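# Screw in the last cover screw, return the screwdriver

## Task

Find the one cover screw with no orange paint mark beside its hole; the other three are already fully in. Take the hex screwdriver from the rack and, from above, turn that screw clockwise until its head is as deep as the other three. The depth must come from turning; depth gained by pushing or knocking does not count. Then put the screwdriver back upright in the rack. Open the hand so it has no grip at all on the tool and holds little of its weight, and move the hand away. Ending with any grip or weight still held fails.

## Robot and tools

ROBOT. One arm carries a five-finger right hand. The only camera is cam_wrist (896x504, pinhole+radial, K=[[524.295, 0, 445.76], [0, 524.295, 249.054], [0, 0, 1]]). Its calibration may be slightly off per scene. show_instructions displays the reference image page (FIVE-FINGER HAND page 1).

FRAMES. Scene frame: origin on the table top under the arm base, +z up, +y to the left when facing along +x. The base may be tilted. The hand point sits 0.05 m in front of the palm, where index pad and thumb tip meet in a pinch. Its axes: +z along the straightened fingers, +y out of the palm, +x across the palm toward the little finger. Straight fingers extend 0.06-0.07 m past it along +z. Across the palm the hand reaches 0.08 m on the little-finger side. On the thumb side it reaches 0.02 m with the thumb turned in front, up to 0.09 m otherwise. A wrist bracket on the little-finger side sits 0.03 m beyond the point along +y and 0.11 m across; it can collide.

execute_actions. Argument "actions" is a list holding zero or one item. Also "pictures" (boolean) is optional. [] only returns the state. {"rows": [...], "steps": n} runs n control steps (1-15, default 15, 1/30 s each). Each row covers one step, and the last row repeats if rows run out. {"steps": n} without rows is a wait of up to 300 steps, counted from the previous result, so your reply time is included.

ROW: 14 numbers, each in [-1, 1], in this order: dx, dy, dz, rx, ry, rz, little, ring, middle, index, thumb_bend, thumb_turn, force_limit, speed. The first six are an offset, not a pose. They are expressed in the hand point's own axes and measured from the hand point pose in the latest result showing it. Before any such result, and for later calls in the same reply, they are measured from the current pose. Every row uses that same reference; rows do not add up. Scale: 1.0 = 0.6 m or 180 degrees. rx, ry, rz form one rotation vector. All zeros drives the hand back to the reference pose; it is not a hold. The finger values are absolute targets: +1 straight/open, -1 curled shut. thumb_bend: +1 straight, -1 fully bent. thumb_turn: +1 beside the palm, -1 in front of it, opposite the fingers. A pinch is roughly index -0.22, thumb_bend -0.75, thumb_turn -0.57. force_limit maps -1..+1 linearly to about 0..10 N at the fingertip (0..15 N for the two thumb motors). It only stops closing motion. speed maps -1..+1 to near zero..full, and full speed covers a finger's whole travel in 0.6 s.

MOTION LIMITS. Each step, the commanded pose is clipped to within 100 mm and 16 degrees of the measured pose. Damped IK favours position over orientation. Motion lags commands by about 0.17 s. After an action ends, the arm continues only to the last clipped pose, so check the result and send the remainder.

move. Argument "target": one 14-number row, with offsets referenced as above. Optional "speed": 0.002-0.5 m/s (default 0.25); rotation is capped at twice that in rad/s. It follows a straight path lasting 0.5-10 s and does not avoid obstacles. Finger numbers are sent at the start. Optional "stop_force": 9-40 N, usable after the scene has run 0.2 s. The path stops when the wrist sensor reads that much extra push against the motion for 2 steps; the hand then backs up 2 steps and holds. The press can briefly exceed it, often by 2x or more, then ease within about a second. It is measured along the line to the target, so it is unreliable on rotating moves. Leave it out when pulling away from a contact. The result's "move:" line gives the ending: done, off_target, moving, held, fault or contact. contact ranks above held, done and off_target. It also gives the distance to target. limits=paced means the pose was clipped. limits=held means some steps were blocked, and the arm may then move faster than speed.



RESULTS. The state line gives end_effector_position (m), end_effector_quat_wxyz and velocities in the scene frame; the printed position drifts more at long reach. "Hand target" shows where the controller is driving. HELD marks steps not sent. "pose unreachable" means the clearance check altered or blocked the command; the mount counts as arm. Each hand list has six values in motor order: hand_measured (position on the target scale), hand_stopped_by (moving, target, force, stalled, fault), hand_load_n (fingertip load, positive when pushed open), plus hand_force_limit and hand_speed. A lost grip shows up as loads near 0. Wrist force and Wrist torque are given in end-effector axes. They have up to 4 N offset and 2.4 N noise, saturate near 50 N, and can show "no reading", which is harmless.

GRIP. A motor starts only when its target changes by 0.01 or more. It then locks on arrival or at force_limit, holding at least 15 N. For a gentle grip, close with speed -0.9 or lower. To squeeze harder, raise force_limit and send a target more closed than measured. To release, send targets more open than measured. A full-hand wrap fits objects 0.035-0.08 m across; turn the thumb in front before reaching.

AVOID. The arm is stiff: commanding even slightly past firm contact can fault. Joint torque limits are 135 N m (pan, lift, elbow) and 25.2 N m (wrists). An external force of 150 N also faults, stopping the arm for 10 s. Holding loads heats motors: MOTOR HOT at 70 °C, OVER-TEMPERATURE FAULT at 85 °C. Do not drop, slam or knock anything, and keep everything on the table. Loose objects may occasionally be nudged by outside pushes.

Each tool is called after "Emit:" in YAML: its name, and indented under it one key for each argument.

## Session

Emit:
execute_actions:
  actions: []

Scene clock: 0.00 s of 13600.00 s.
end_effector_position=(+0.4388, -0.0716, +0.3747) hand_measured=(+1.000, +1.000, +1.000, +1.000, +1.000, +1.000) hand_load_n=(+0.0, +0.0, +0.0, +0.0, +0.0, +0.0) hand_stopped_by=(target, target, target, target, target, target) hand_force_limit=0.00 hand_speed=-0.80 end_effector_quat_wxyz=(-0.059, -0.386, +0.894, -0.218) end_effector_velocity=(-0.000, +0.000, +0.000) end_effector_angular_velocity=(-0.000, -0.001, +0.001)
Joint positions: [-0.321 -1.252  1.088  1.504  1.963 -2.786]
Joint velocities: [-0.    -0.001 -0.    -0.001 -0.    -0.001]
Wrist force (N, on the end effector, along its own x y z axes, offset not removed): no reading
Wrist torque (N m, same axes, about the end effector's origin, offset not removed): no reading
Hand target: +0.439, -0.072, +0.375; -0.059, -0.386, +0.894, -0.218
camera_calibration (this result's frames):
cam_wrist: T_world_to_cam=[[-0.642531, 0.69038, -0.332458, 0.452171], [0.614772, 0.723442, 0.314145, -0.332062], [0.457394, -0.0025378, -0.889261, 0.265708], [0, 0, 0, 1]] pos_world=[0.373143, -0.0712677, 0.490927]

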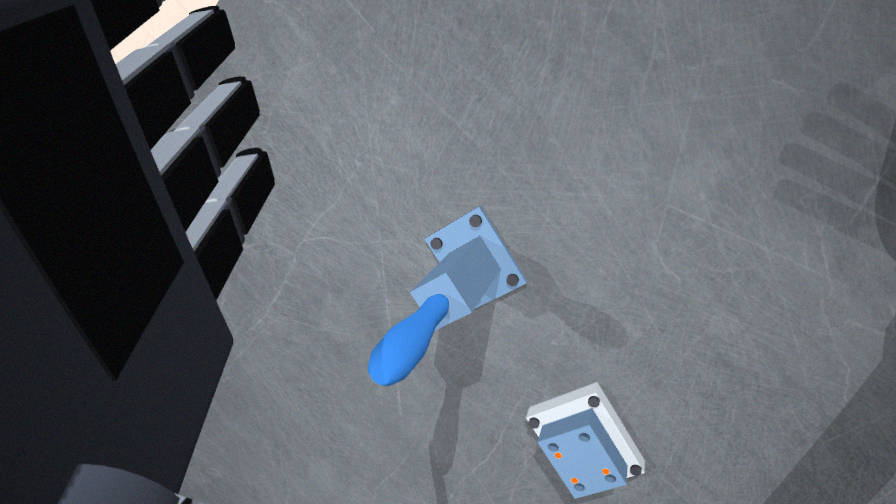

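Emit:
zoom_image:
  camera: "cam_wrist"
  region: [346,184,666,504]

Emit:
move:
  target: [-0.25,0.1,0.1,0,0,0,1,1,1,1,1,1,1,0]

Region (346, 184, 666, 504) of cam_wrist's 896x504 image, scaled by 1.575, with more detail than that image has.

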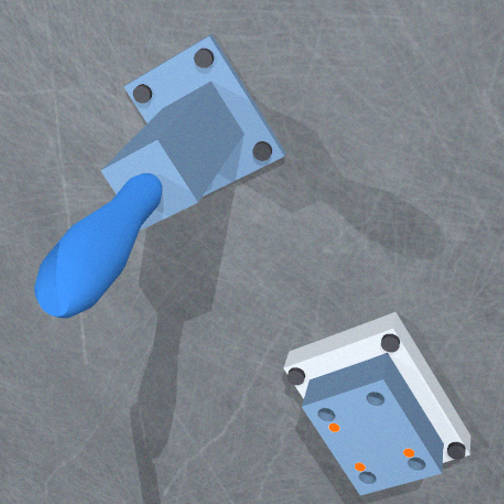

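Scene clock: 2.43 s of 13600.00 s.
end_effector_position=(+0.5038, +0.0384, +0.2591) hand_measured=(+1.000, +1.000, +1.000, +1.000, +1.000, +1.000) hand_load_n=(+0.0, +0.0, +0.0, +0.0, +0.0, +0.0) hand_stopped_by=(target, target, target, target, target, target) hand_force_limit=1.00 hand_speed=0.00 end_effector_quat_wxyz=(-0.059, -0.386, +0.894, -0.218) end_effector_velocity=(+0.001, +0.001, -0.001) end_effector_angular_velocity=(-0.001, -0.000, -0.001)
Joint positions: [-0.056 -1.064  1.141  1.378  2.009 -2.5  ]
Joint velocities: [ 0.002  0.004 -0.002 -0.     0.001  0.003]
Wrist force (N, on the end effector, along its own x y z axes, offset not removed): [-2.0 -0.8 -0.5]
Wrist torque (N m, same axes, about the end effector's origin, offset not removed): [-0.02 0.29 -0.29]
Hand target: +0.504, +0.038, +0.259; -0.059, -0.386, +0.894, -0.218
Off the commanded pose: 0.000 m, 0 deg.
move: done
camera_calibration (this result's frames):
cam_wrist: T_world_to_cam=[[-0.64252, 0.690329, -0.332588, 0.37955], [0.61469, 0.723491, 0.314192, -0.415244], [0.45752, -0.00256424, -0.889196, 0.133417], [0, 0, 0, 1]] pos_world=[0.438074, 0.0387533, 0.375334]

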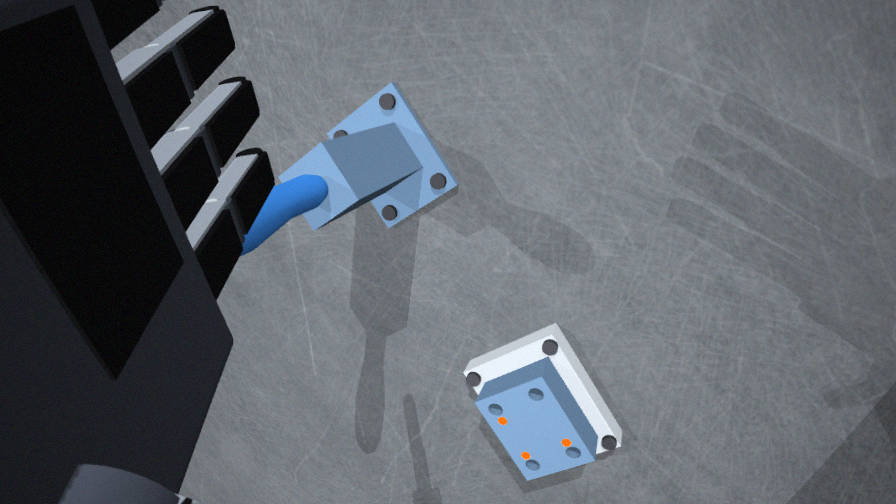

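Emit:
move:
  target: [0.167,-0.168,-0.07,0,0,0,1,1,1,1,1,-1,1,0]

Emit:
move:
  target: [0,0,0,0.536,0.095,-0.47,1,1,1,1,1,-1,1,0]
  speed: 0.3

Scene clock: 5.37 s of 13600.00 s.
end_effector_position=(+0.5037, -0.0712, +0.3590) hand_measured=(+1.000, +1.000, +1.000, +1.000, +1.000, -1.000) hand_load_n=(+0.0, +0.0, +0.0, +0.0, +0.0, +0.0) hand_stopped_by=(target, target, target, target, target, target) hand_force_limit=1.00 hand_speed=0.00 end_effector_quat_wxyz=(-0.059, -0.386, +0.894, -0.218) end_effector_velocity=(-0.000, +0.000, +0.000) end_effector_angular_velocity=(-0.000, -0.000, -0.001)
Joint positions: [-0.274 -1.071  0.873  1.557  1.973 -2.736]
Joint velocities: [-0.    -0.    -0.     0.001  0.     0.001]
Wrist force (N, on the end effector, along its own x y z axes, offset not removed): [-2.9 -1.4 0.3]
Wrist torque (N m, same axes, about the end effector's origin, offset not removed): [-0.01 0.48 -0.29]
Hand target: +0.504, -0.071, +0.359; -0.059, -0.386, +0.894, -0.218
Off the commanded pose: 0.000 m, 0 deg.
move: done
camera_calibration (this result's frames):
cam_wrist: T_world_to_cam=[[-0.642517, 0.690359, -0.332529, 0.488341], [0.614712, 0.723462, 0.314215, -0.367347], [0.457494, -0.00252107, -0.889209, 0.22202], [0, 0, 0, 1]] pos_world=[0.438007, -0.0708091, 0.475236]

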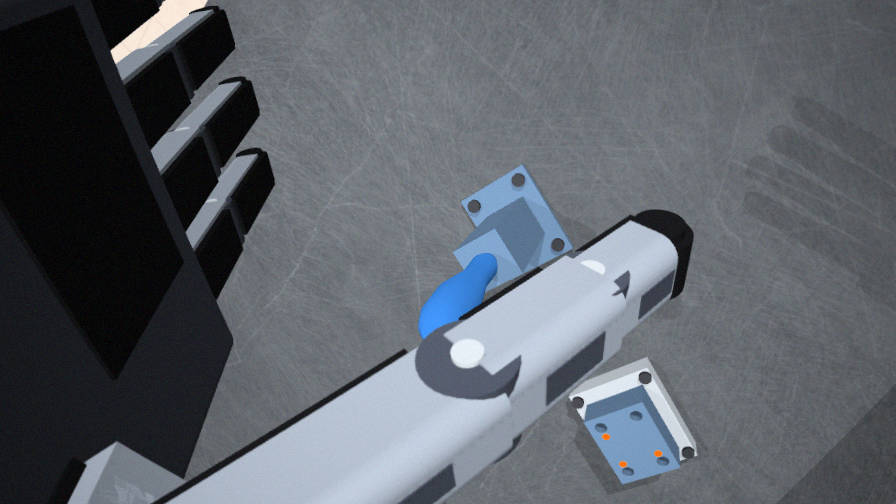

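Scene clock: 9.70 s of 13600.00 s.
end_effector_position=(+0.5036, -0.0712, +0.3593) hand_measured=(+1.000, +1.000, +1.000, +1.000, +1.000, -1.000) hand_load_n=(+0.0, +0.0, +0.0, +0.0, +0.0, +0.0) hand_stopped_by=(target, target, target, target, target, target) hand_force_limit=1.00 hand_speed=0.00 end_effector_quat_wxyz=(+0.001, +0.707, -0.000, +0.707) end_effector_velocity=(+0.000, -0.000, +0.000) end_effector_angular_velocity=(-0.004, -0.002, +0.012)
Joint positions: [-0.57  -1.978  2.196 -0.222  0.969 -4.706]
Joint velocities: [-0.014 -0.002  0.002 -0.003 -0.027 -0.003]
Wrist force (N, on the end effector, along its own x y z axes, offset not removed): [-1.6 0.1 2.8]
Wrist torque (N m, same axes, about the end effector's origin, offset not removed): [-0.08 0.24 -0.18]
Hand target: +0.504, -0.071, +0.359; +0.000, +0.707, +0.000, +0.707
Off the commanded pose: 0.000 m, 0 deg.
move: done
camera_calibration (this result's frames):
cam_wrist: T_world_to_cam=[[-0.0447054, -0.99371, -0.102678, -0.015207], [-0.557706, 0.110098, -0.822705, 0.58787], [0.828834, 0.0204845, -0.559119, -0.0816116], [0, 0, 0, 1]] pos_world=[0.394821, -0.0781631, 0.436452]

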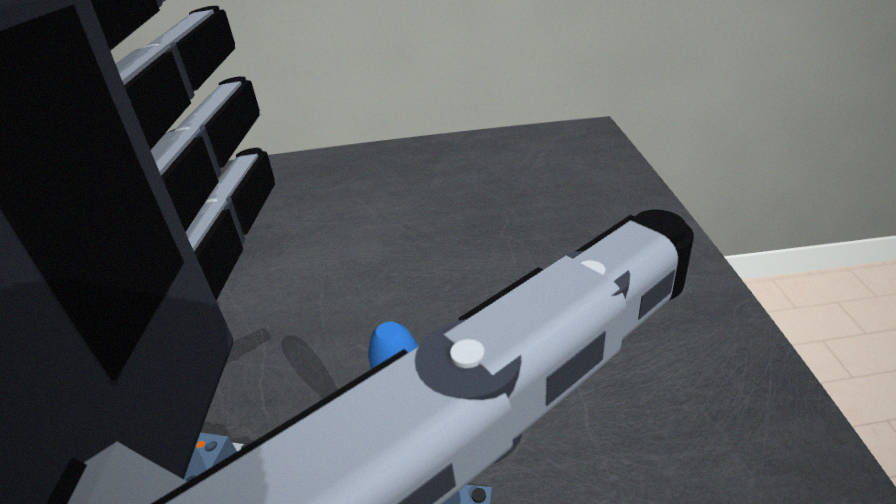

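Emit:
move:
  target: [-0.07,-0.008,0.228,0,0,0,1,1,1,1,1,-1,1,0]

Emit:
move:
  target: [-0.248,0,0,0,0,0,1,1,1,1,1,-1,1,0]
  speed: 0.06
  stop_force: 10

Scene clock: 11.37 s of 13600.00 s.
end_effector_position=(+0.6403, -0.0666, +0.3172) hand_measured=(+1.000, +1.000, +1.000, +1.000, +1.000, -1.000) hand_load_n=(+0.0, +0.0, +0.0, +0.0, +0.0, +0.0) hand_stopped_by=(target, target, target, target, target, target) hand_force_limit=1.00 hand_speed=0.00 end_effector_quat_wxyz=(+0.001, +0.707, -0.000, +0.707) end_effector_velocity=(+0.002, -0.000, -0.000) end_effector_angular_velocity=(+0.000, -0.000, -0.000)
Joint positions: [-0.335 -1.552  1.976 -0.427  1.204 -4.707]
Joint velocities: [ 0.002  0.005 -0.004 -0.001  0.002  0.001]
Wrist force (N, on the end effector, along its own x y z axes, offset not removed): [-3.0 -1.8 0.3]
Wrist torque (N m, same axes, about the end effector's origin, offset not removed): [-0.18 0.51 -0.37]
Hand target: +0.640, -0.067, +0.317; +0.001, +0.707, -0.000, +0.707
Off the commanded pose: 0.000 m, 0 deg.
move: done
camera_calibration (this result's frames):
cam_wrist: T_world_to_cam=[[-0.0446368, -0.993717, -0.102635, -0.00885683], [-0.557725, 0.110024, -0.822702, 0.62899], [0.828825, 0.0205191, -0.559132, -0.218506], [0, 0, 0, 1]] pos_world=[0.531512, -0.0735216, 0.394388]

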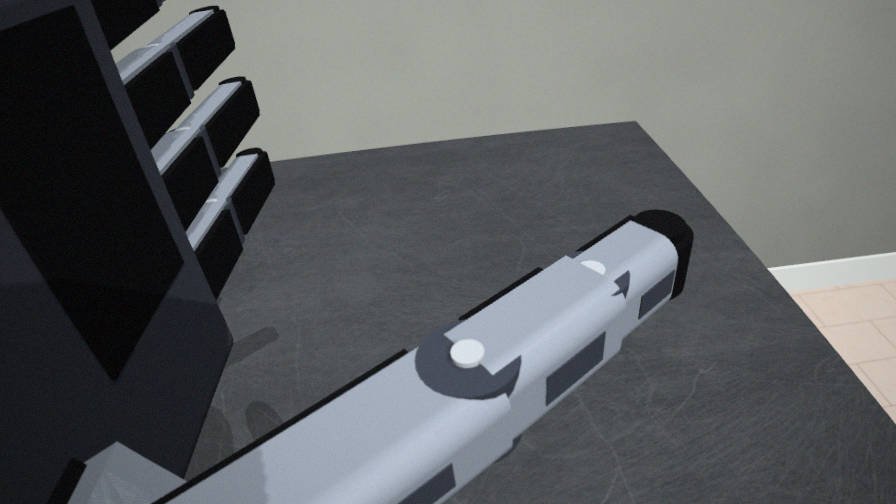

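Scene clock: 14.27 s of 13600.00 s.
end_effector_position=(+0.6403, -0.0667, +0.1686) hand_measured=(+1.000, +1.000, +1.000, +1.000, +1.000, -1.000) hand_load_n=(+0.0, +0.0, +0.0, +0.0, +0.0, +0.0) hand_stopped_by=(target, target, target, target, target, target) hand_force_limit=1.00 hand_speed=0.00 end_effector_quat_wxyz=(+0.001, +0.707, -0.000, +0.707) end_effector_velocity=(+0.000, -0.000, -0.001) end_effector_angular_velocity=(-0.001, -0.002, -0.000)
Joint positions: [-0.333 -1.313  2.167 -0.858  1.206 -4.708]
Joint velocities: [ 0.     0.004  0.002 -0.008  0.     0.   ]
Wrist force (N, on the end effector, along its own x y z axes, offset not removed): [-2.6 -2.0 -2.2]
Wrist torque (N m, same axes, about the end effector's origin, offset not removed): [-0.05 0.38 -0.35]
Hand target: +0.640, -0.067, +0.168; +0.001, +0.707, -0.000, +0.707
Off the commanded pose: 0.000 m, 0 deg.
move: done
camera_calibration (this result's frames):
cam_wrist: T_world_to_cam=[[-0.0446418, -0.993732, -0.102487, -0.0242788], [-0.557773, 0.109904, -0.822685, 0.506748], [0.828792, 0.0204386, -0.559183, -0.301598], [0, 0, 0, 1]] pos_world=[0.531529, -0.0736559, 0.245757]

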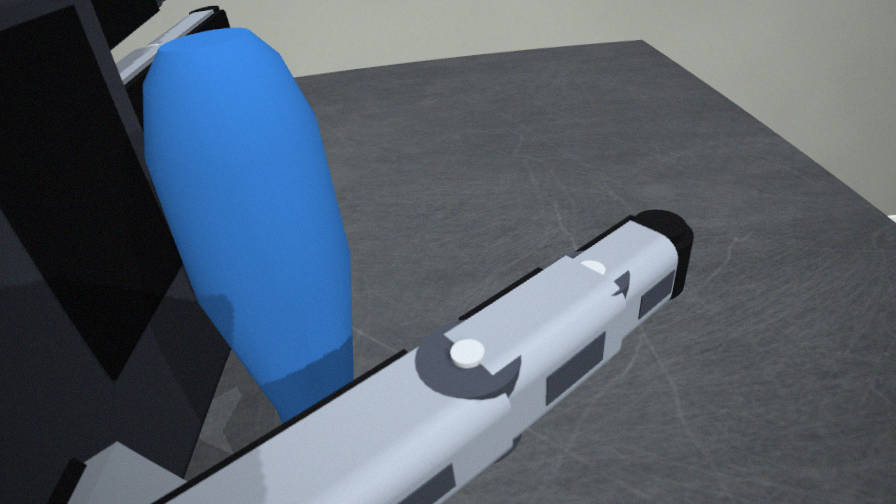

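Emit:
move:
  target: [0.008,0.008,0.003,0,0,0,1,1,1,1,0.6,-1,1,0]
  speed: 0.03

Emit:
move:
  target: [0,0,0,0,0,0,-1,-1,-1,-1,0.6,-1,1,0]

Scene clock: 17.70 s of 13600.00 s.
end_effector_position=(+0.6419, -0.0710, +0.1730) hand_measured=(+1.000, +1.000, +1.000, +1.000, +0.600, -1.000) hand_load_n=(+0.0, +0.0, +0.0, +0.0, +0.0, +0.0) hand_stopped_by=(target, target, target, target, target, target) hand_force_limit=1.00 hand_speed=0.00 end_effector_quat_wxyz=(+0.000, +0.707, -0.000, +0.707) end_effector_velocity=(+0.001, -0.002, +0.004) end_effector_angular_velocity=(-0.002, -0.003, -0.001)
Joint positions: [-0.343 -1.319  2.159 -0.842  1.195 -4.707]
Joint velocities: [-0.004 -0.005 -0.004  0.005 -0.004 -0.   ]
Wrist force (N, on the end effector, along its own x y z axes, offset not removed): [-14.4 -44.2 -4.2]
Wrist torque (N m, same axes, about the end effector's origin, offset not removed): [-0.85 0.63 -1.26]
Hand target: +0.642, -0.072, +0.173; +0.001, +0.707, -0.000, +0.707
Off the commanded pose: 0.001 m, 0 deg.
move: done
camera_calibration (this result's frames):
cam_wrist: T_world_to_cam=[[-0.0440938, -0.993728, -0.102764, -0.0283302], [-0.558183, 0.109816, -0.822418, 0.511968], [0.828545, 0.0210976, -0.559525, -0.300145], [0, 0, 0, 1]] pos_world=[0.533206, -0.0780425, 0.250202]

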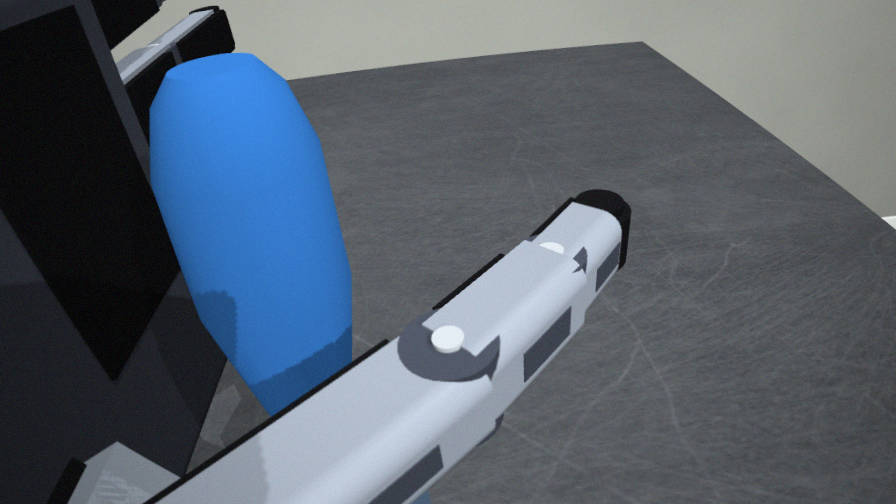

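Scene clock: 19.20 s of 13600.00 s.
end_effector_position=(+0.6419, -0.0710, +0.1730) hand_measured=(-1.000, -0.712, -0.696, -0.724, +0.600, -1.000) hand_load_n=(+0.0, +9.5, +10.5, +12.5, +0.0, +0.0) hand_stopped_by=(target, force, force, force, target, target) hand_force_limit=1.00 hand_speed=0.00 end_effector_quat_wxyz=(+0.001, +0.707, -0.000, +0.707) end_effector_velocity=(+0.000, -0.000, -0.000) end_effector_angular_velocity=(-0.002, +0.000, -0.001)
Joint positions: [-0.343 -1.319  2.159 -0.842  1.195 -4.707]
Joint velocities: [-0.     0.001 -0.    -0.001  0.001 -0.002]
Wrist force (N, on the end effector, along its own x y z axes, offset not removed): [-8.0 -33.3 13.2]
Wrist torque (N m, same axes, about the end effector's origin, offset not removed): [-1.31 -0.12 0.01]
Hand target: +0.642, -0.071, +0.173; +0.000, +0.707, -0.000, +0.707
Off the commanded pose: 0.000 m, 0 deg.
move: done
camera_calibration (this result's frames):
cam_wrist: T_world_to_cam=[[-0.0441067, -0.99373, -0.102738, -0.028339], [-0.558119, 0.109803, -0.822463, 0.511982], [0.828588, 0.0210638, -0.559463, -0.300185], [0, 0, 0, 1]] pos_world=[0.533227, -0.0780556, 0.250232]

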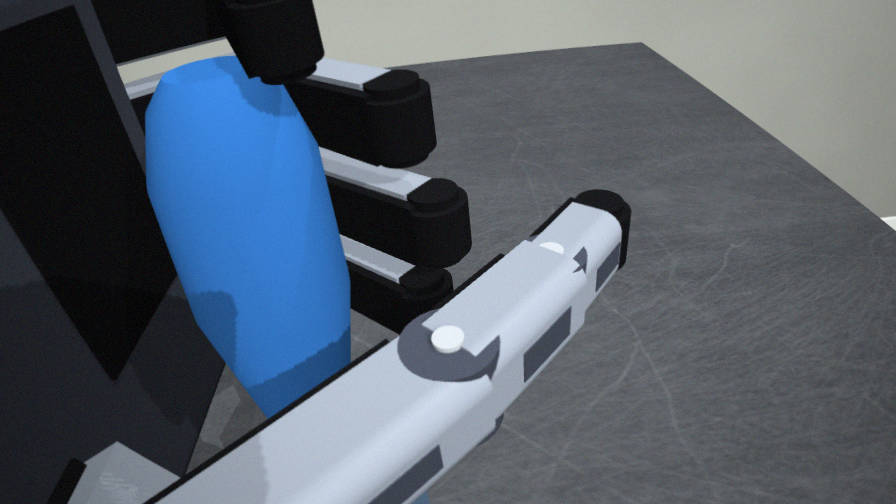

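Emit:
move:
  target: [0,-0.009,0,0,0,0,-0.3,-0.3,-0.3,-0.3,0.6,-1,1,0]
  speed: 0.02

Emit:
move:
  target: [0,0,0.015,0,0,0,-0.3,-0.3,-0.3,-0.3,0.6,-1,1,0]
  speed: 0.02

Emit:
move:
  target: [0,0,0,0,0,0,-1,-1,-1,-1,0.6,-1,1,0]

Scene clock: 20.53 s of 13600.00 s.
end_effector_position=(+0.6420, -0.0659, +0.1730) hand_measured=(-0.300, -0.300, -0.300, -0.300, +0.600, -1.000) hand_load_n=(+0.0, +0.0, +0.0, +0.0, +0.0, +0.0) hand_stopped_by=(target, target, target, target, target, target) hand_force_limit=1.00 hand_speed=0.00 end_effector_quat_wxyz=(+0.001, +0.707, -0.000, +0.707) end_effector_velocity=(-0.000, +0.002, +0.000) end_effector_angular_velocity=(+0.001, -0.001, -0.000)
Joint positions: [-0.33  -1.319  2.159 -0.843  1.208 -4.707]
Joint velocities: [ 0.006 -0.001  0.    -0.     0.006  0.001]
Wrist force (N, on the end effector, along its own x y z axes, offset not removed): [-1.3 -1.6 -0.1]
Wrist torque (N m, same axes, about the end effector's origin, offset not removed): [-0.17 0.08 -0.22]
Hand target: +0.642, -0.066, +0.173; +0.001, +0.707, -0.000, +0.707
Off the commanded pose: 0.000 m, 0 deg.
move: done
camera_calibration (this result's frames):
cam_wrist: T_world_to_cam=[[-0.0441086, -0.993731, -0.102727, -0.0231914], [-0.558113, 0.109795, -0.822469, 0.511411], [0.828592, 0.0210551, -0.559457, -0.300304], [0, 0, 0, 1]] pos_world=[0.533232, -0.0728736, 0.250231]

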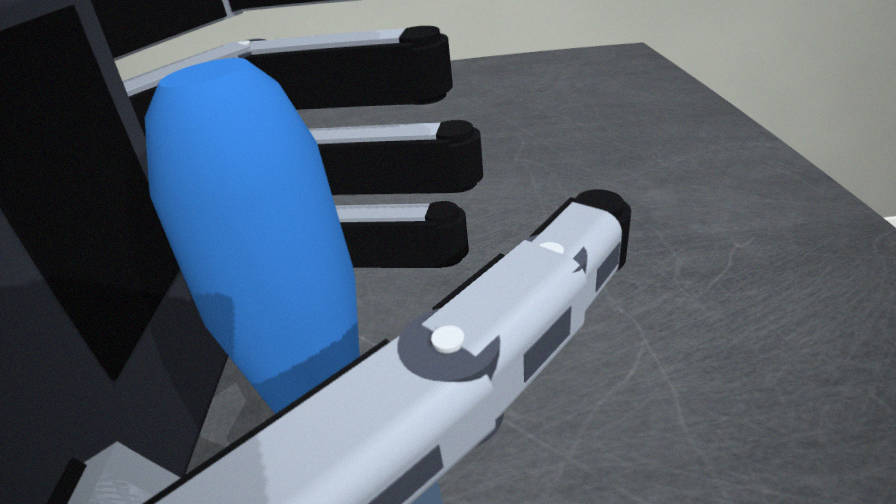

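Scene clock: 21.30 s of 13600.00 s.
end_effector_position=(+0.6508, -0.0659, +0.1730) hand_measured=(-0.300, -0.300, -0.300, -0.300, +0.600, -1.000) hand_load_n=(+0.0, +0.0, +0.0, +0.0, +0.0, +0.0) hand_stopped_by=(target, target, target, target, target, target) hand_force_limit=1.00 hand_speed=0.00 end_effector_quat_wxyz=(+0.000, +0.707, -0.000, +0.707) end_effector_velocity=(+0.002, +0.000, -0.001) end_effector_angular_velocity=(+0.000, +0.001, +0.001)
Joint positions: [-0.321 -1.301  2.134 -0.835  1.217 -4.708]
Joint velocities: [ 0.002  0.005 -0.005  0.002  0.001 -0.   ]
Wrist force (N, on the end effector, along its own x y z axes, offset not removed): [-2.1 -1.1 -1.1]
Wrist torque (N m, same axes, about the end effector's origin, offset not removed): [-0.12 0.22 -0.38]
Hand target: +0.651, -0.066, +0.173; +0.001, +0.707, -0.000, +0.707
Off the commanded pose: 0.000 m, 0 deg.
move: done
camera_calibration (this result's frames):
cam_wrist: T_world_to_cam=[[-0.0440951, -0.99373, -0.102748, -0.0228094], [-0.55811, 0.109806, -0.82247, 0.516324], [0.828595, 0.021078, -0.559452, -0.307616], [0, 0, 0, 1]] pos_world=[0.542049, -0.0728779, 0.250221]

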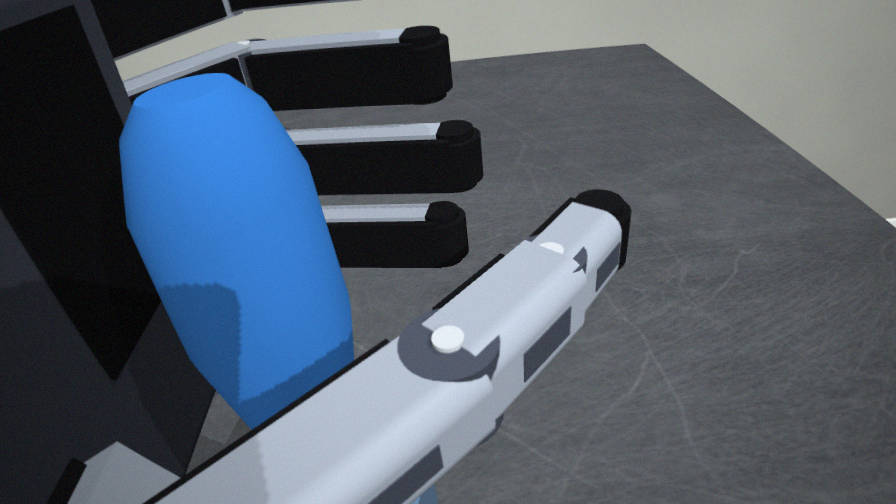

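Scene clock: 22.00 s of 13600.00 s.
end_effector_position=(+0.6508, -0.0659, +0.1731) hand_measured=(-1.000, -0.952, -0.922, -0.924, +0.600, -1.000) hand_load_n=(+0.0, +12.0, +10.0, +11.5, +0.0, +0.0) hand_stopped_by=(target, force, force, force, target, target) hand_force_limit=1.00 hand_speed=0.00 end_effector_quat_wxyz=(+0.001, +0.707, -0.000, +0.707) end_effector_velocity=(+0.000, -0.000, -0.002) end_effector_angular_velocity=(-0.000, +0.002, -0.000)
Joint positions: [-0.321 -1.301  2.134 -0.835  1.217 -4.708]
Joint velocities: [ 0.     0.003 -0.    -0.001  0.    -0.001]
Wrist force (N, on the end effector, along its own x y z axes, offset not removed): [0.7 -3.7 0.2]
Wrist torque (N m, same axes, about the end effector's origin, offset not removed): [-0.12 0.14 -0.01]
Hand target: +0.651, -0.066, +0.173; +0.000, +0.707, -0.000, +0.707
Off the commanded pose: 0.000 m, 0 deg.
move: done
camera_calibration (this result's frames):
cam_wrist: T_world_to_cam=[[-0.0440191, -0.99374, -0.102684, -0.0228456], [-0.557979, 0.109714, -0.822571, 0.516372], [0.828687, 0.0210868, -0.559315, -0.307711], [0, 0, 0, 1]] pos_world=[0.542115, -0.072867, 0.250299]

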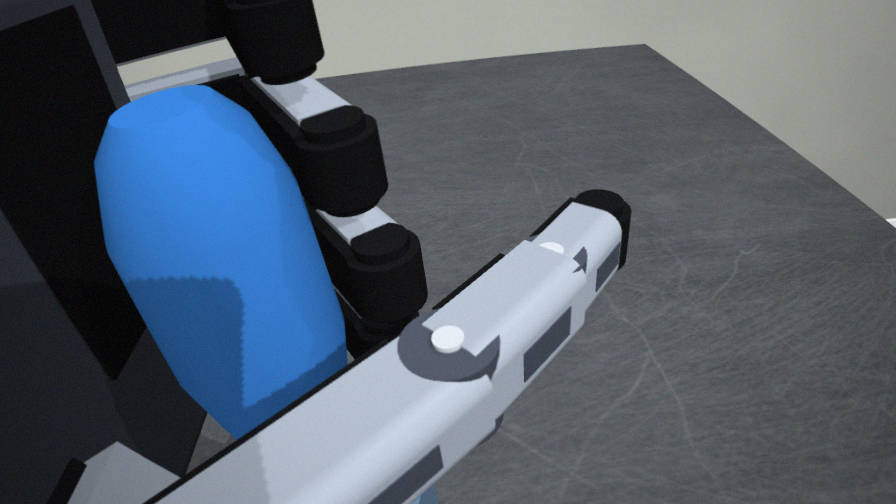

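Emit:
move:
  target: [0.21,0,0,0,0,0,-1,-1,-1,-1,0.6,-1,1,0]
  speed: 0.08

Emit:
move:
  target: [0,-0.343,0.048,0,0,0,-1,-1,-1,-1,0.6,-1,1,0]

Emit:
move:
  target: [-0.13,0,0,0,0,0,-1,-1,-1,-1,0.6,-1,1,0]
  speed: 0.08

Emit:
move:
  target: [-0.06,0,0,0,0,0,-1,-1,-1,-1,0.6,-1,1,0]
  speed: 0.004
  stop_force: 9

Scene clock: 24.87 s of 13600.00 s.
end_effector_position=(+0.6508, -0.0657, +0.2990) hand_measured=(-1.000, -0.952, -0.922, -0.924, +0.600, -1.000) hand_load_n=(+0.0, +2.0, +4.0, +7.5, +0.0, +0.0) hand_stopped_by=(target, force, force, force, target, target) hand_force_limit=1.00 hand_speed=0.00 end_effector_quat_wxyz=(+0.000, +0.707, -0.000, +0.707) end_effector_velocity=(-0.000, -0.000, +0.002) end_effector_angular_velocity=(+0.000, -0.000, -0.000)
Joint positions: [-0.323 -1.506  1.978 -0.476  1.215 -4.707]
Joint velocities: [-0.    -0.003 -0.003  0.006  0.     0.   ]
Wrist force (N, on the end effector, along its own x y z axes, offset not removed): [-2.4 0.2 0.8]
Wrist torque (N m, same axes, about the end effector's origin, offset not removed): [0.08 0.26 -0.22]
Hand target: +0.651, -0.066, +0.299; +0.001, +0.707, -0.000, +0.707
Off the commanded pose: 0.000 m, 0 deg.
move: done
camera_calibration (this result's frames):
cam_wrist: T_world_to_cam=[[-0.0440131, -0.993734, -0.102744, -0.00978833], [-0.557933, 0.109761, -0.822595, 0.619867], [0.828718, 0.0211193, -0.559268, -0.23735], [0, 0, 0, 1]] pos_world=[0.542109, -0.0727514, 0.376152]

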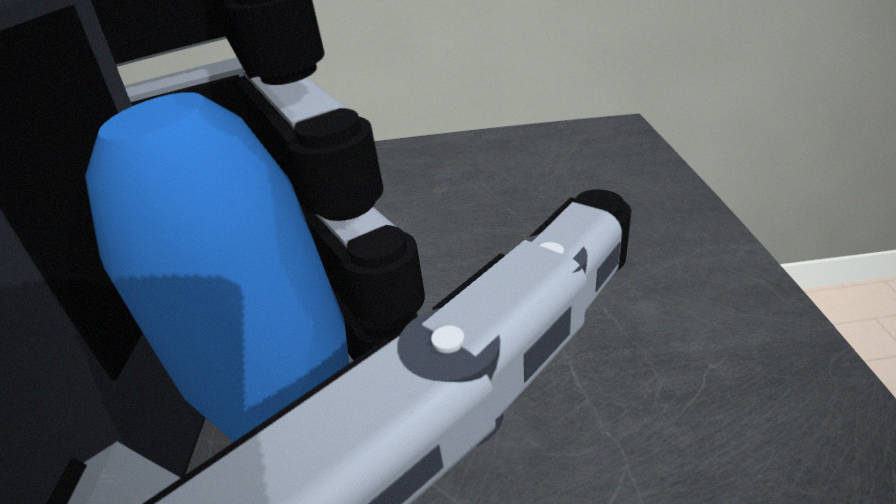

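Scene clock: 26.30 s of 13600.00 s.
end_effector_position=(+0.6797, +0.1400, +0.2987) hand_measured=(-1.000, -0.952, -0.922, -0.924, +0.600, -1.000) hand_load_n=(+0.0, +2.0, +4.0, +7.5, +0.0, +0.0) hand_stopped_by=(target, force, force, force, target, target) hand_force_limit=1.00 hand_speed=0.00 end_effector_quat_wxyz=(+0.000, +0.707, -0.000, +0.707) end_effector_velocity=(+0.001, +0.002, +0.001) end_effector_angular_velocity=(-0.000, -0.000, -0.000)
Joint positions: [ 0.183 -1.337  1.777 -0.443  1.72  -4.709]
Joint velocities: [ 0.004  0.003 -0.005  0.002  0.004 -0.   ]
Wrist force (N, on the end effector, along its own x y z axes, offset not removed): [-3.2 -2.1 -1.5]
Wrist torque (N m, same axes, about the end effector's origin, offset not removed): [-0.18 0.42 -0.36]
Hand target: +0.680, +0.140, +0.299; +0.001, +0.707, -0.000, +0.707
Off the commanded pose: 0.000 m, 0 deg.
move: done
camera_calibration (this result's frames):
cam_wrist: T_world_to_cam=[[-0.0438219, -0.993753, -0.102641, 0.195794], [-0.557925, 0.109569, -0.822626, 0.613188], [0.828734, 0.0212171, -0.559241, -0.265831], [0, 0, 0, 1]] pos_world=[0.570996, 0.133024, 0.375858]

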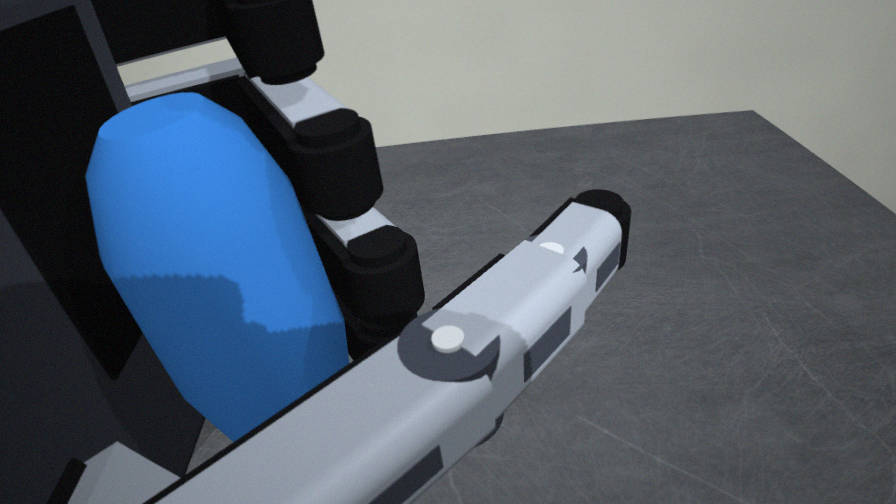

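Scene clock: 27.73 s of 13600.00 s.
end_effector_position=(+0.6797, +0.1400, +0.2208) hand_measured=(-1.000, -0.952, -0.922, -0.924, +0.600, -1.000) hand_load_n=(+0.0, +2.0, +4.0, +7.5, +0.0, +0.0) hand_stopped_by=(target, force, force, force, target, target) hand_force_limit=1.00 hand_speed=0.00 end_effector_quat_wxyz=(+0.000, +0.707, -0.000, +0.707) end_effector_velocity=(+0.000, +0.000, -0.001) end_effector_angular_velocity=(+0.000, -0.001, +0.001)
Joint positions: [ 0.183 -1.239  1.877 -0.64   1.721 -4.709]
Joint velocities: [-0.     0.002  0.002 -0.005 -0.001 -0.   ]
Wrist force (N, on the end effector, along its own x y z axes, offset not removed): [-3.7 -2.2 -0.6]
Wrist torque (N m, same axes, about the end effector's origin, offset not removed): [-0.21 0.46 -0.37]
Hand target: +0.680, +0.140, +0.221; +0.000, +0.707, -0.000, +0.707
Off the commanded pose: 0.000 m, 0 deg.
move: done
camera_calibration (this result's frames):
cam_wrist: T_world_to_cam=[[-0.0438618, -0.993733, -0.10281, 0.187771], [-0.557951, 0.10973, -0.822587, 0.54914], [0.828714, 0.0212828, -0.559268, -0.309343], [0, 0, 0, 1]] pos_world=[0.570986, 0.132921, 0.298014]

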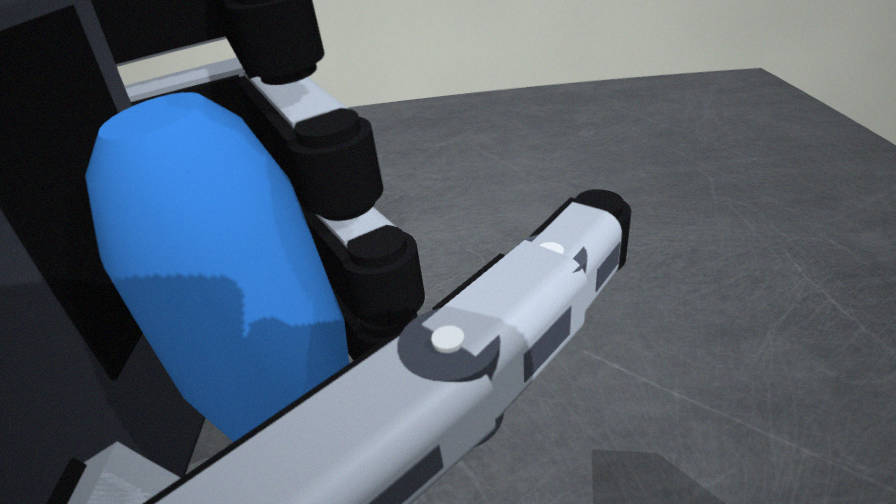

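Scene clock: 29.87 s of 13600.00 s.
end_effector_position=(+0.6796, +0.1399, +0.2136) hand_measured=(-1.000, -0.954, -0.922, -0.926, +0.600, -1.000) hand_load_n=(+0.0, +0.0, +1.0, +3.5, +0.0, +0.0) hand_stopped_by=(target, force, force, force, target, target) hand_force_limit=1.00 hand_speed=0.00 end_effector_quat_wxyz=(+0.000, +0.707, -0.000, +0.707) end_effector_velocity=(-0.001, -0.000, +0.001) end_effector_angular_velocity=(+0.000, +0.001, +0.000)
Joint positions: [ 0.183 -1.228  1.884 -0.658  1.721 -4.709]
Joint velocities: [ 0.    -0.003 -0.     0.004 -0.     0.   ]
Wrist force (N, on the end effector, along its own x y z axes, offset not removed): [-2.7 -1.2 1.6]
Wrist torque (N m, same axes, about the end effector's origin, offset not removed): [-0.20 0.44 -0.37]
Hand target: +0.680, +0.140, +0.214; +0.000, +0.707, -0.000, +0.707
Off the commanded pose: 0.029 m, 0 deg.
move: contact
camera_calibration (this result's frames):
cam_wrist: T_world_to_cam=[[-0.0438916, -0.993737, -0.102761, 0.187021], [-0.558169, 0.109701, -0.822443, 0.543295], [0.828565, 0.0212598, -0.559489, -0.313159], [0, 0, 0, 1]] pos_world=[0.570932, 0.132907, 0.290839]

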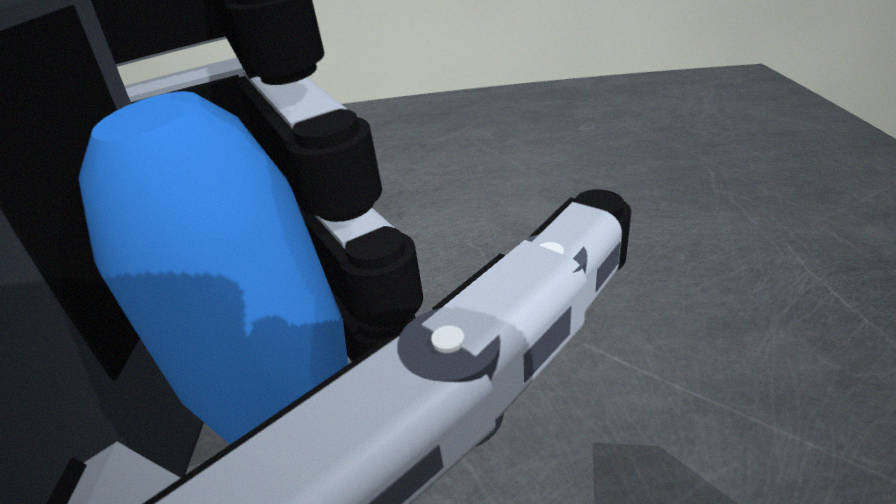

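Emit:
move:
  target: [0,0,0,0,0,0,-1,-0.985,-0.985,-0.985,0.6,-1,1,0]

Emit:
move:
  target: [0.004,0,-0.006,0,0,0,-1,-1,-1,-1,0.6,-1,1,0]
  speed: 0.01

Emit:
move:
  target: [-0.03,0,0,0,0,0,-1,-1,-1,-1,0.6,-1,1,0]
  speed: 0.003
  stop_force: 9

Scene clock: 31.40 s of 13600.00 s.
end_effector_position=(+0.6797, +0.1399, +0.2137) hand_measured=(-1.000, -0.984, -0.984, -0.984, +0.600, -1.000) hand_load_n=(+0.0, +0.0, +0.0, +0.0, +0.0, +0.0) hand_stopped_by=(target, target, target, target, target, target) hand_force_limit=1.00 hand_speed=0.00 end_effector_quat_wxyz=(+0.000, +0.707, -0.000, +0.707) end_effector_velocity=(-0.001, -0.000, -0.001) end_effector_angular_velocity=(-0.000, +0.002, -0.001)
Joint positions: [ 0.183 -1.228  1.884 -0.658  1.721 -4.709]
Joint velocities: [-0.     0.     0.001  0.001  0.001 -0.   ]
Wrist force (N, on the end effector, along its own x y z axes, offset not removed): [-0.5 -3.0 0.9]
Wrist torque (N m, same axes, about the end effector's origin, offset not removed): [-0.41 0.09 -0.30]
Hand target: +0.680, +0.140, +0.214; +0.000, +0.707, -0.000, +0.707
Off the commanded pose: 0.000 m, 0 deg.
move: done
camera_calibration (this result's frames):
cam_wrist: T_world_to_cam=[[-0.0438707, -0.993735, -0.102794, 0.187037], [-0.558031, 0.10972, -0.822535, 0.543331], [0.82866, 0.021277, -0.559348, -0.313247], [0, 0, 0, 1]] pos_world=[0.570976, 0.132916, 0.290921]

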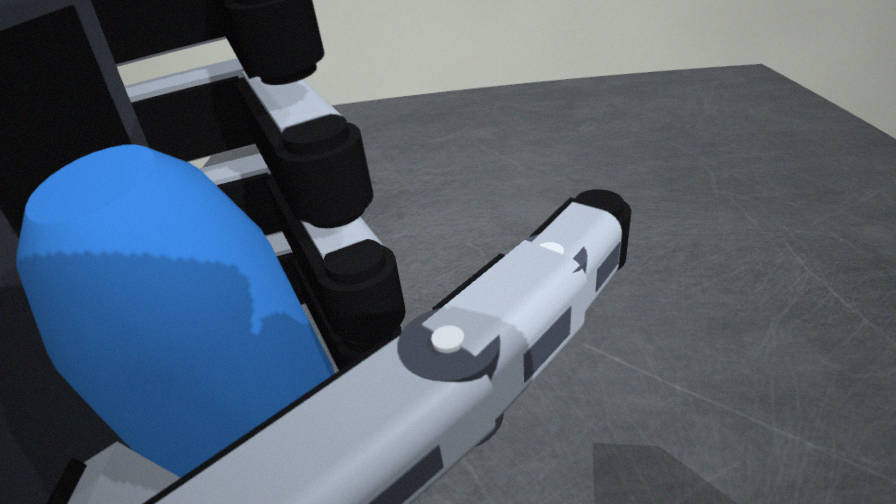

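Scene clock: 32.10 s of 13600.00 s.
end_effector_position=(+0.6762, +0.1400, +0.2160) hand_measured=(-1.000, -1.000, -1.000, -1.000, +0.600, -1.000) hand_load_n=(+0.0, +0.0, +0.0, +0.0, +0.0, +0.0) hand_stopped_by=(target, target, target, target, target, target) hand_force_limit=1.00 hand_speed=0.00 end_effector_quat_wxyz=(+0.000, +0.707, -0.000, +0.707) end_effector_velocity=(-0.002, -0.000, +0.001) end_effector_angular_velocity=(-0.001, -0.000, -0.001)
Joint positions: [ 0.184 -1.238  1.891 -0.655  1.722 -4.709]
Joint velocities: [ 0.    -0.005  0.003  0.001  0.001 -0.001]
Wrist force (N, on the end effector, along its own x y z axes, offset not removed): [-1.1 -0.5 0.6]
Wrist torque (N m, same axes, about the end effector's origin, offset not removed): [0.00 0.14 -0.25]
Hand target: +0.676, +0.140, +0.216; +0.000, +0.707, -0.000, +0.707
Off the commanded pose: 0.000 m, 0 deg.
move: done
camera_calibration (this result's frames):
cam_wrist: T_world_to_cam=[[-0.0438724, -0.993734, -0.102797, 0.18713], [-0.558031, 0.109724, -0.822534, 0.543297], [0.82866, 0.0212774, -0.559348, -0.309091], [0, 0, 0, 1]] pos_world=[0.567518, 0.132921, 0.293227]

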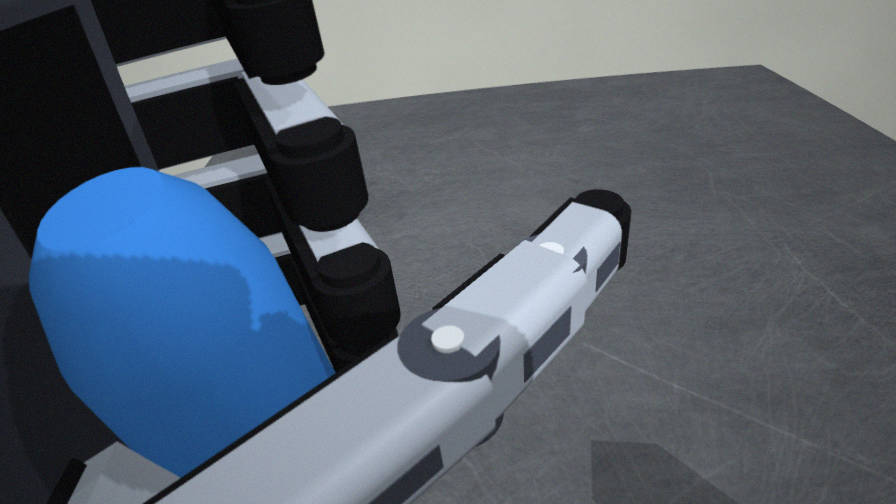

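Scene clock: 38.33 s of 13600.00 s.
end_effector_position=(+0.6762, +0.1399, +0.1981) hand_measured=(-1.000, -1.000, -1.000, -1.000, +0.600, -1.000) hand_load_n=(+0.0, +0.0, +0.0, +0.0, +0.0, +0.0) hand_stopped_by=(target, target, target, target, target, target) hand_force_limit=1.00 hand_speed=0.00 end_effector_quat_wxyz=(+0.000, +0.707, -0.000, +0.707) end_effector_velocity=(+0.000, +0.000, -0.001) end_effector_angular_velocity=(+0.000, +0.001, +0.001)
Joint positions: [ 0.184 -1.21   1.908 -0.701  1.722 -4.709]
Joint velocities: [-0.     0.002  0.001 -0.001 -0.001  0.001]
Wrist force (N, on the end effector, along its own x y z axes, offset not removed): [-0.9 -1.0 1.9]
Wrist torque (N m, same axes, about the end effector's origin, offset not removed): [-0.20 0.08 -0.20]
Hand target: +0.676, +0.140, +0.198; +0.000, +0.707, -0.000, +0.707
Off the commanded pose: 0.000 m, 0 deg.
move: done
camera_calibration (this result's frames):
cam_wrist: T_world_to_cam=[[-0.0438732, -0.993734, -0.102798, 0.185267], [-0.558035, 0.109725, -0.822531, 0.528537], [0.828657, 0.0212779, -0.559352, -0.319124], [0, 0, 0, 1]] pos_world=[0.567515, 0.132903, 0.27528]

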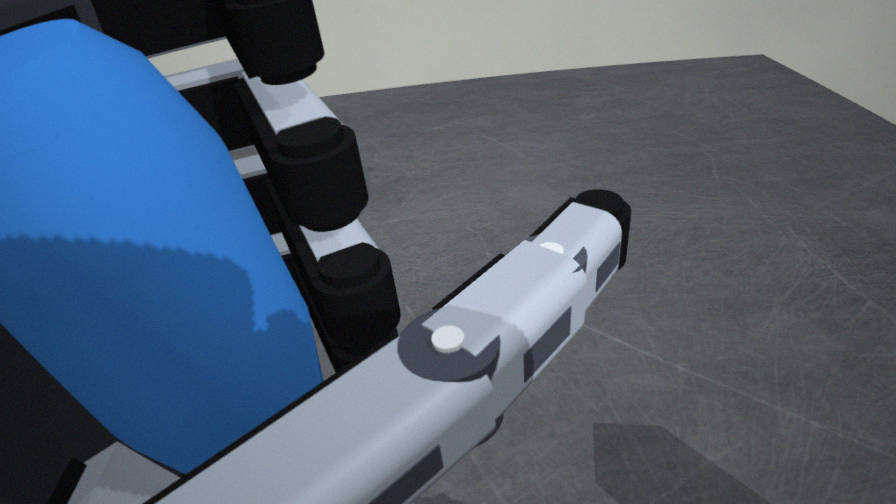

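Emit:
move:
  target: [0.015,0,0.006,0,0,0,-0.7,-0.7,-0.7,-0.7,0.6,-1,1,0]
  speed: 0.01

Emit:
move:
  target: [0,0,0,0,0,0,-0.7,-0.7,-0.7,-0.7,-0.6,-1,0,-0.5]

Scene clock: 40.13 s of 13600.00 s.
end_effector_position=(+0.6798, +0.1399, +0.2069) hand_measured=(-0.700, -0.700, -0.700, -0.700, +0.600, -1.000) hand_load_n=(+0.0, +0.0, +0.0, +0.0, +0.0, +0.0) hand_stopped_by=(target, target, target, target, target, target) hand_force_limit=1.00 hand_speed=0.00 end_effector_quat_wxyz=(+0.000, +0.707, -0.000, +0.707) end_effector_velocity=(+0.001, +0.001, +0.002) end_effector_angular_velocity=(-0.000, +0.000, +0.003)
Joint positions: [ 0.183 -1.218  1.89  -0.675  1.721 -4.709]
Joint velocities: [-0.    -0.001 -0.004  0.005 -0.003 -0.   ]
Wrist force (N, on the end effector, along its own x y z axes, offset not removed): [-2.2 -1.6 -0.6]
Wrist torque (N m, same axes, about the end effector's origin, offset not removed): [0.01 0.29 -0.39]
Hand target: +0.680, +0.140, +0.207; +0.000, +0.707, -0.000, +0.707
Off the commanded pose: 0.000 m, 0 deg.
move: done
camera_calibration (this result's frames):
cam_wrist: T_world_to_cam=[[-0.0438684, -0.993734, -0.102799, 0.186333], [-0.558017, 0.109723, -0.822543, 0.537758], [0.828669, 0.0212799, -0.559334, -0.317124], [0, 0, 0, 1]] pos_world=[0.571043, 0.132909, 0.284105]

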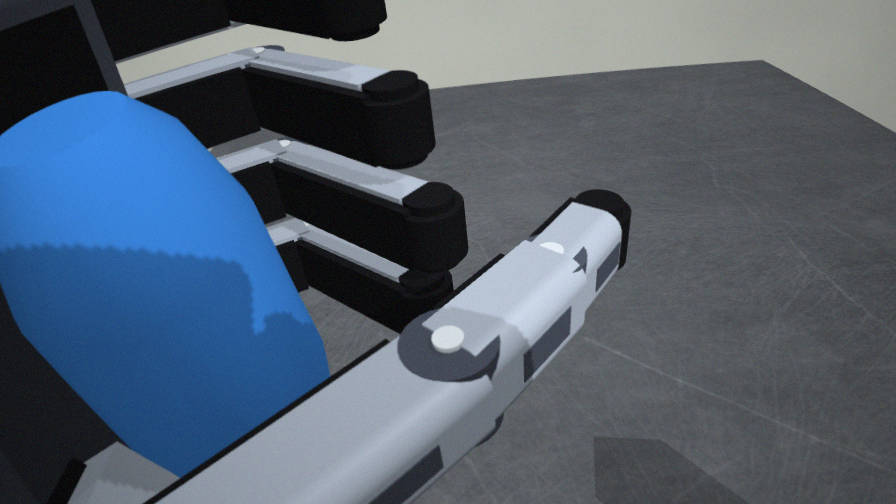

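Scene clock: 41.40 s of 13600.00 s.
end_effector_position=(+0.6798, +0.1399, +0.2069) hand_measured=(-0.700, -0.700, -0.700, -0.700, +0.088, -1.000) hand_load_n=(+0.0, +0.0, +0.5, +0.0, +7.5, +1.5) hand_stopped_by=(target, target, target, target, force, target) hand_force_limit=0.00 hand_speed=-0.50 end_effector_quat_wxyz=(+0.000, +0.707, -0.000, +0.707) end_effector_velocity=(-0.000, +0.000, -0.001) end_effector_angular_velocity=(+0.000, +0.001, +0.000)
Joint positions: [ 0.183 -1.218  1.89  -0.675  1.721 -4.709]
Joint velocities: [ 0.     0.001  0.     0.    -0.     0.   ]
Wrist force (N, on the end effector, along its own x y z axes, offset not removed): [-1.4 -2.5 -0.4]
Wrist torque (N m, same axes, about the end effector's origin, offset not removed): [-0.22 0.19 -0.30]
Hand target: +0.680, +0.140, +0.207; +0.000, +0.707, -0.000, +0.707
Off the commanded pose: 0.000 m, 0 deg.
move: done
camera_calibration (this result's frames):
cam_wrist: T_world_to_cam=[[-0.0438665, -0.993734, -0.102804, 0.186332], [-0.557997, 0.109727, -0.822556, 0.537764], [0.828683, 0.0212815, -0.559314, -0.317139], [0, 0, 0, 1]] pos_world=[0.571052, 0.132906, 0.284116]

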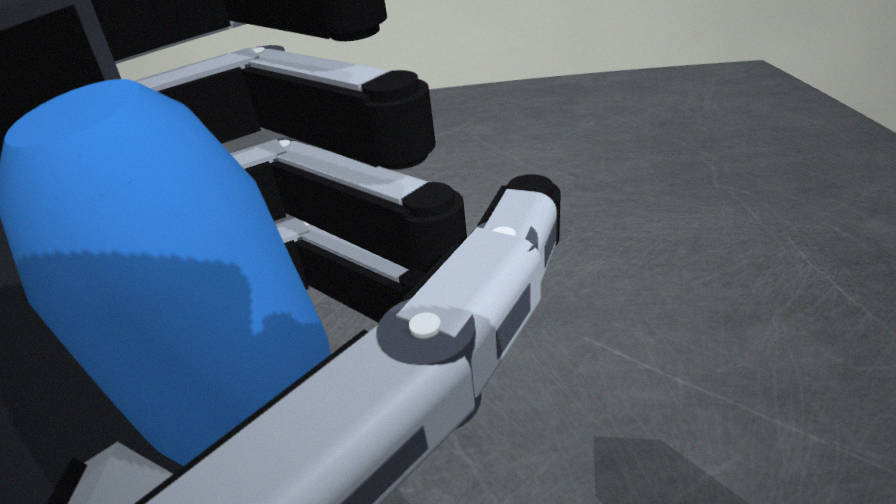

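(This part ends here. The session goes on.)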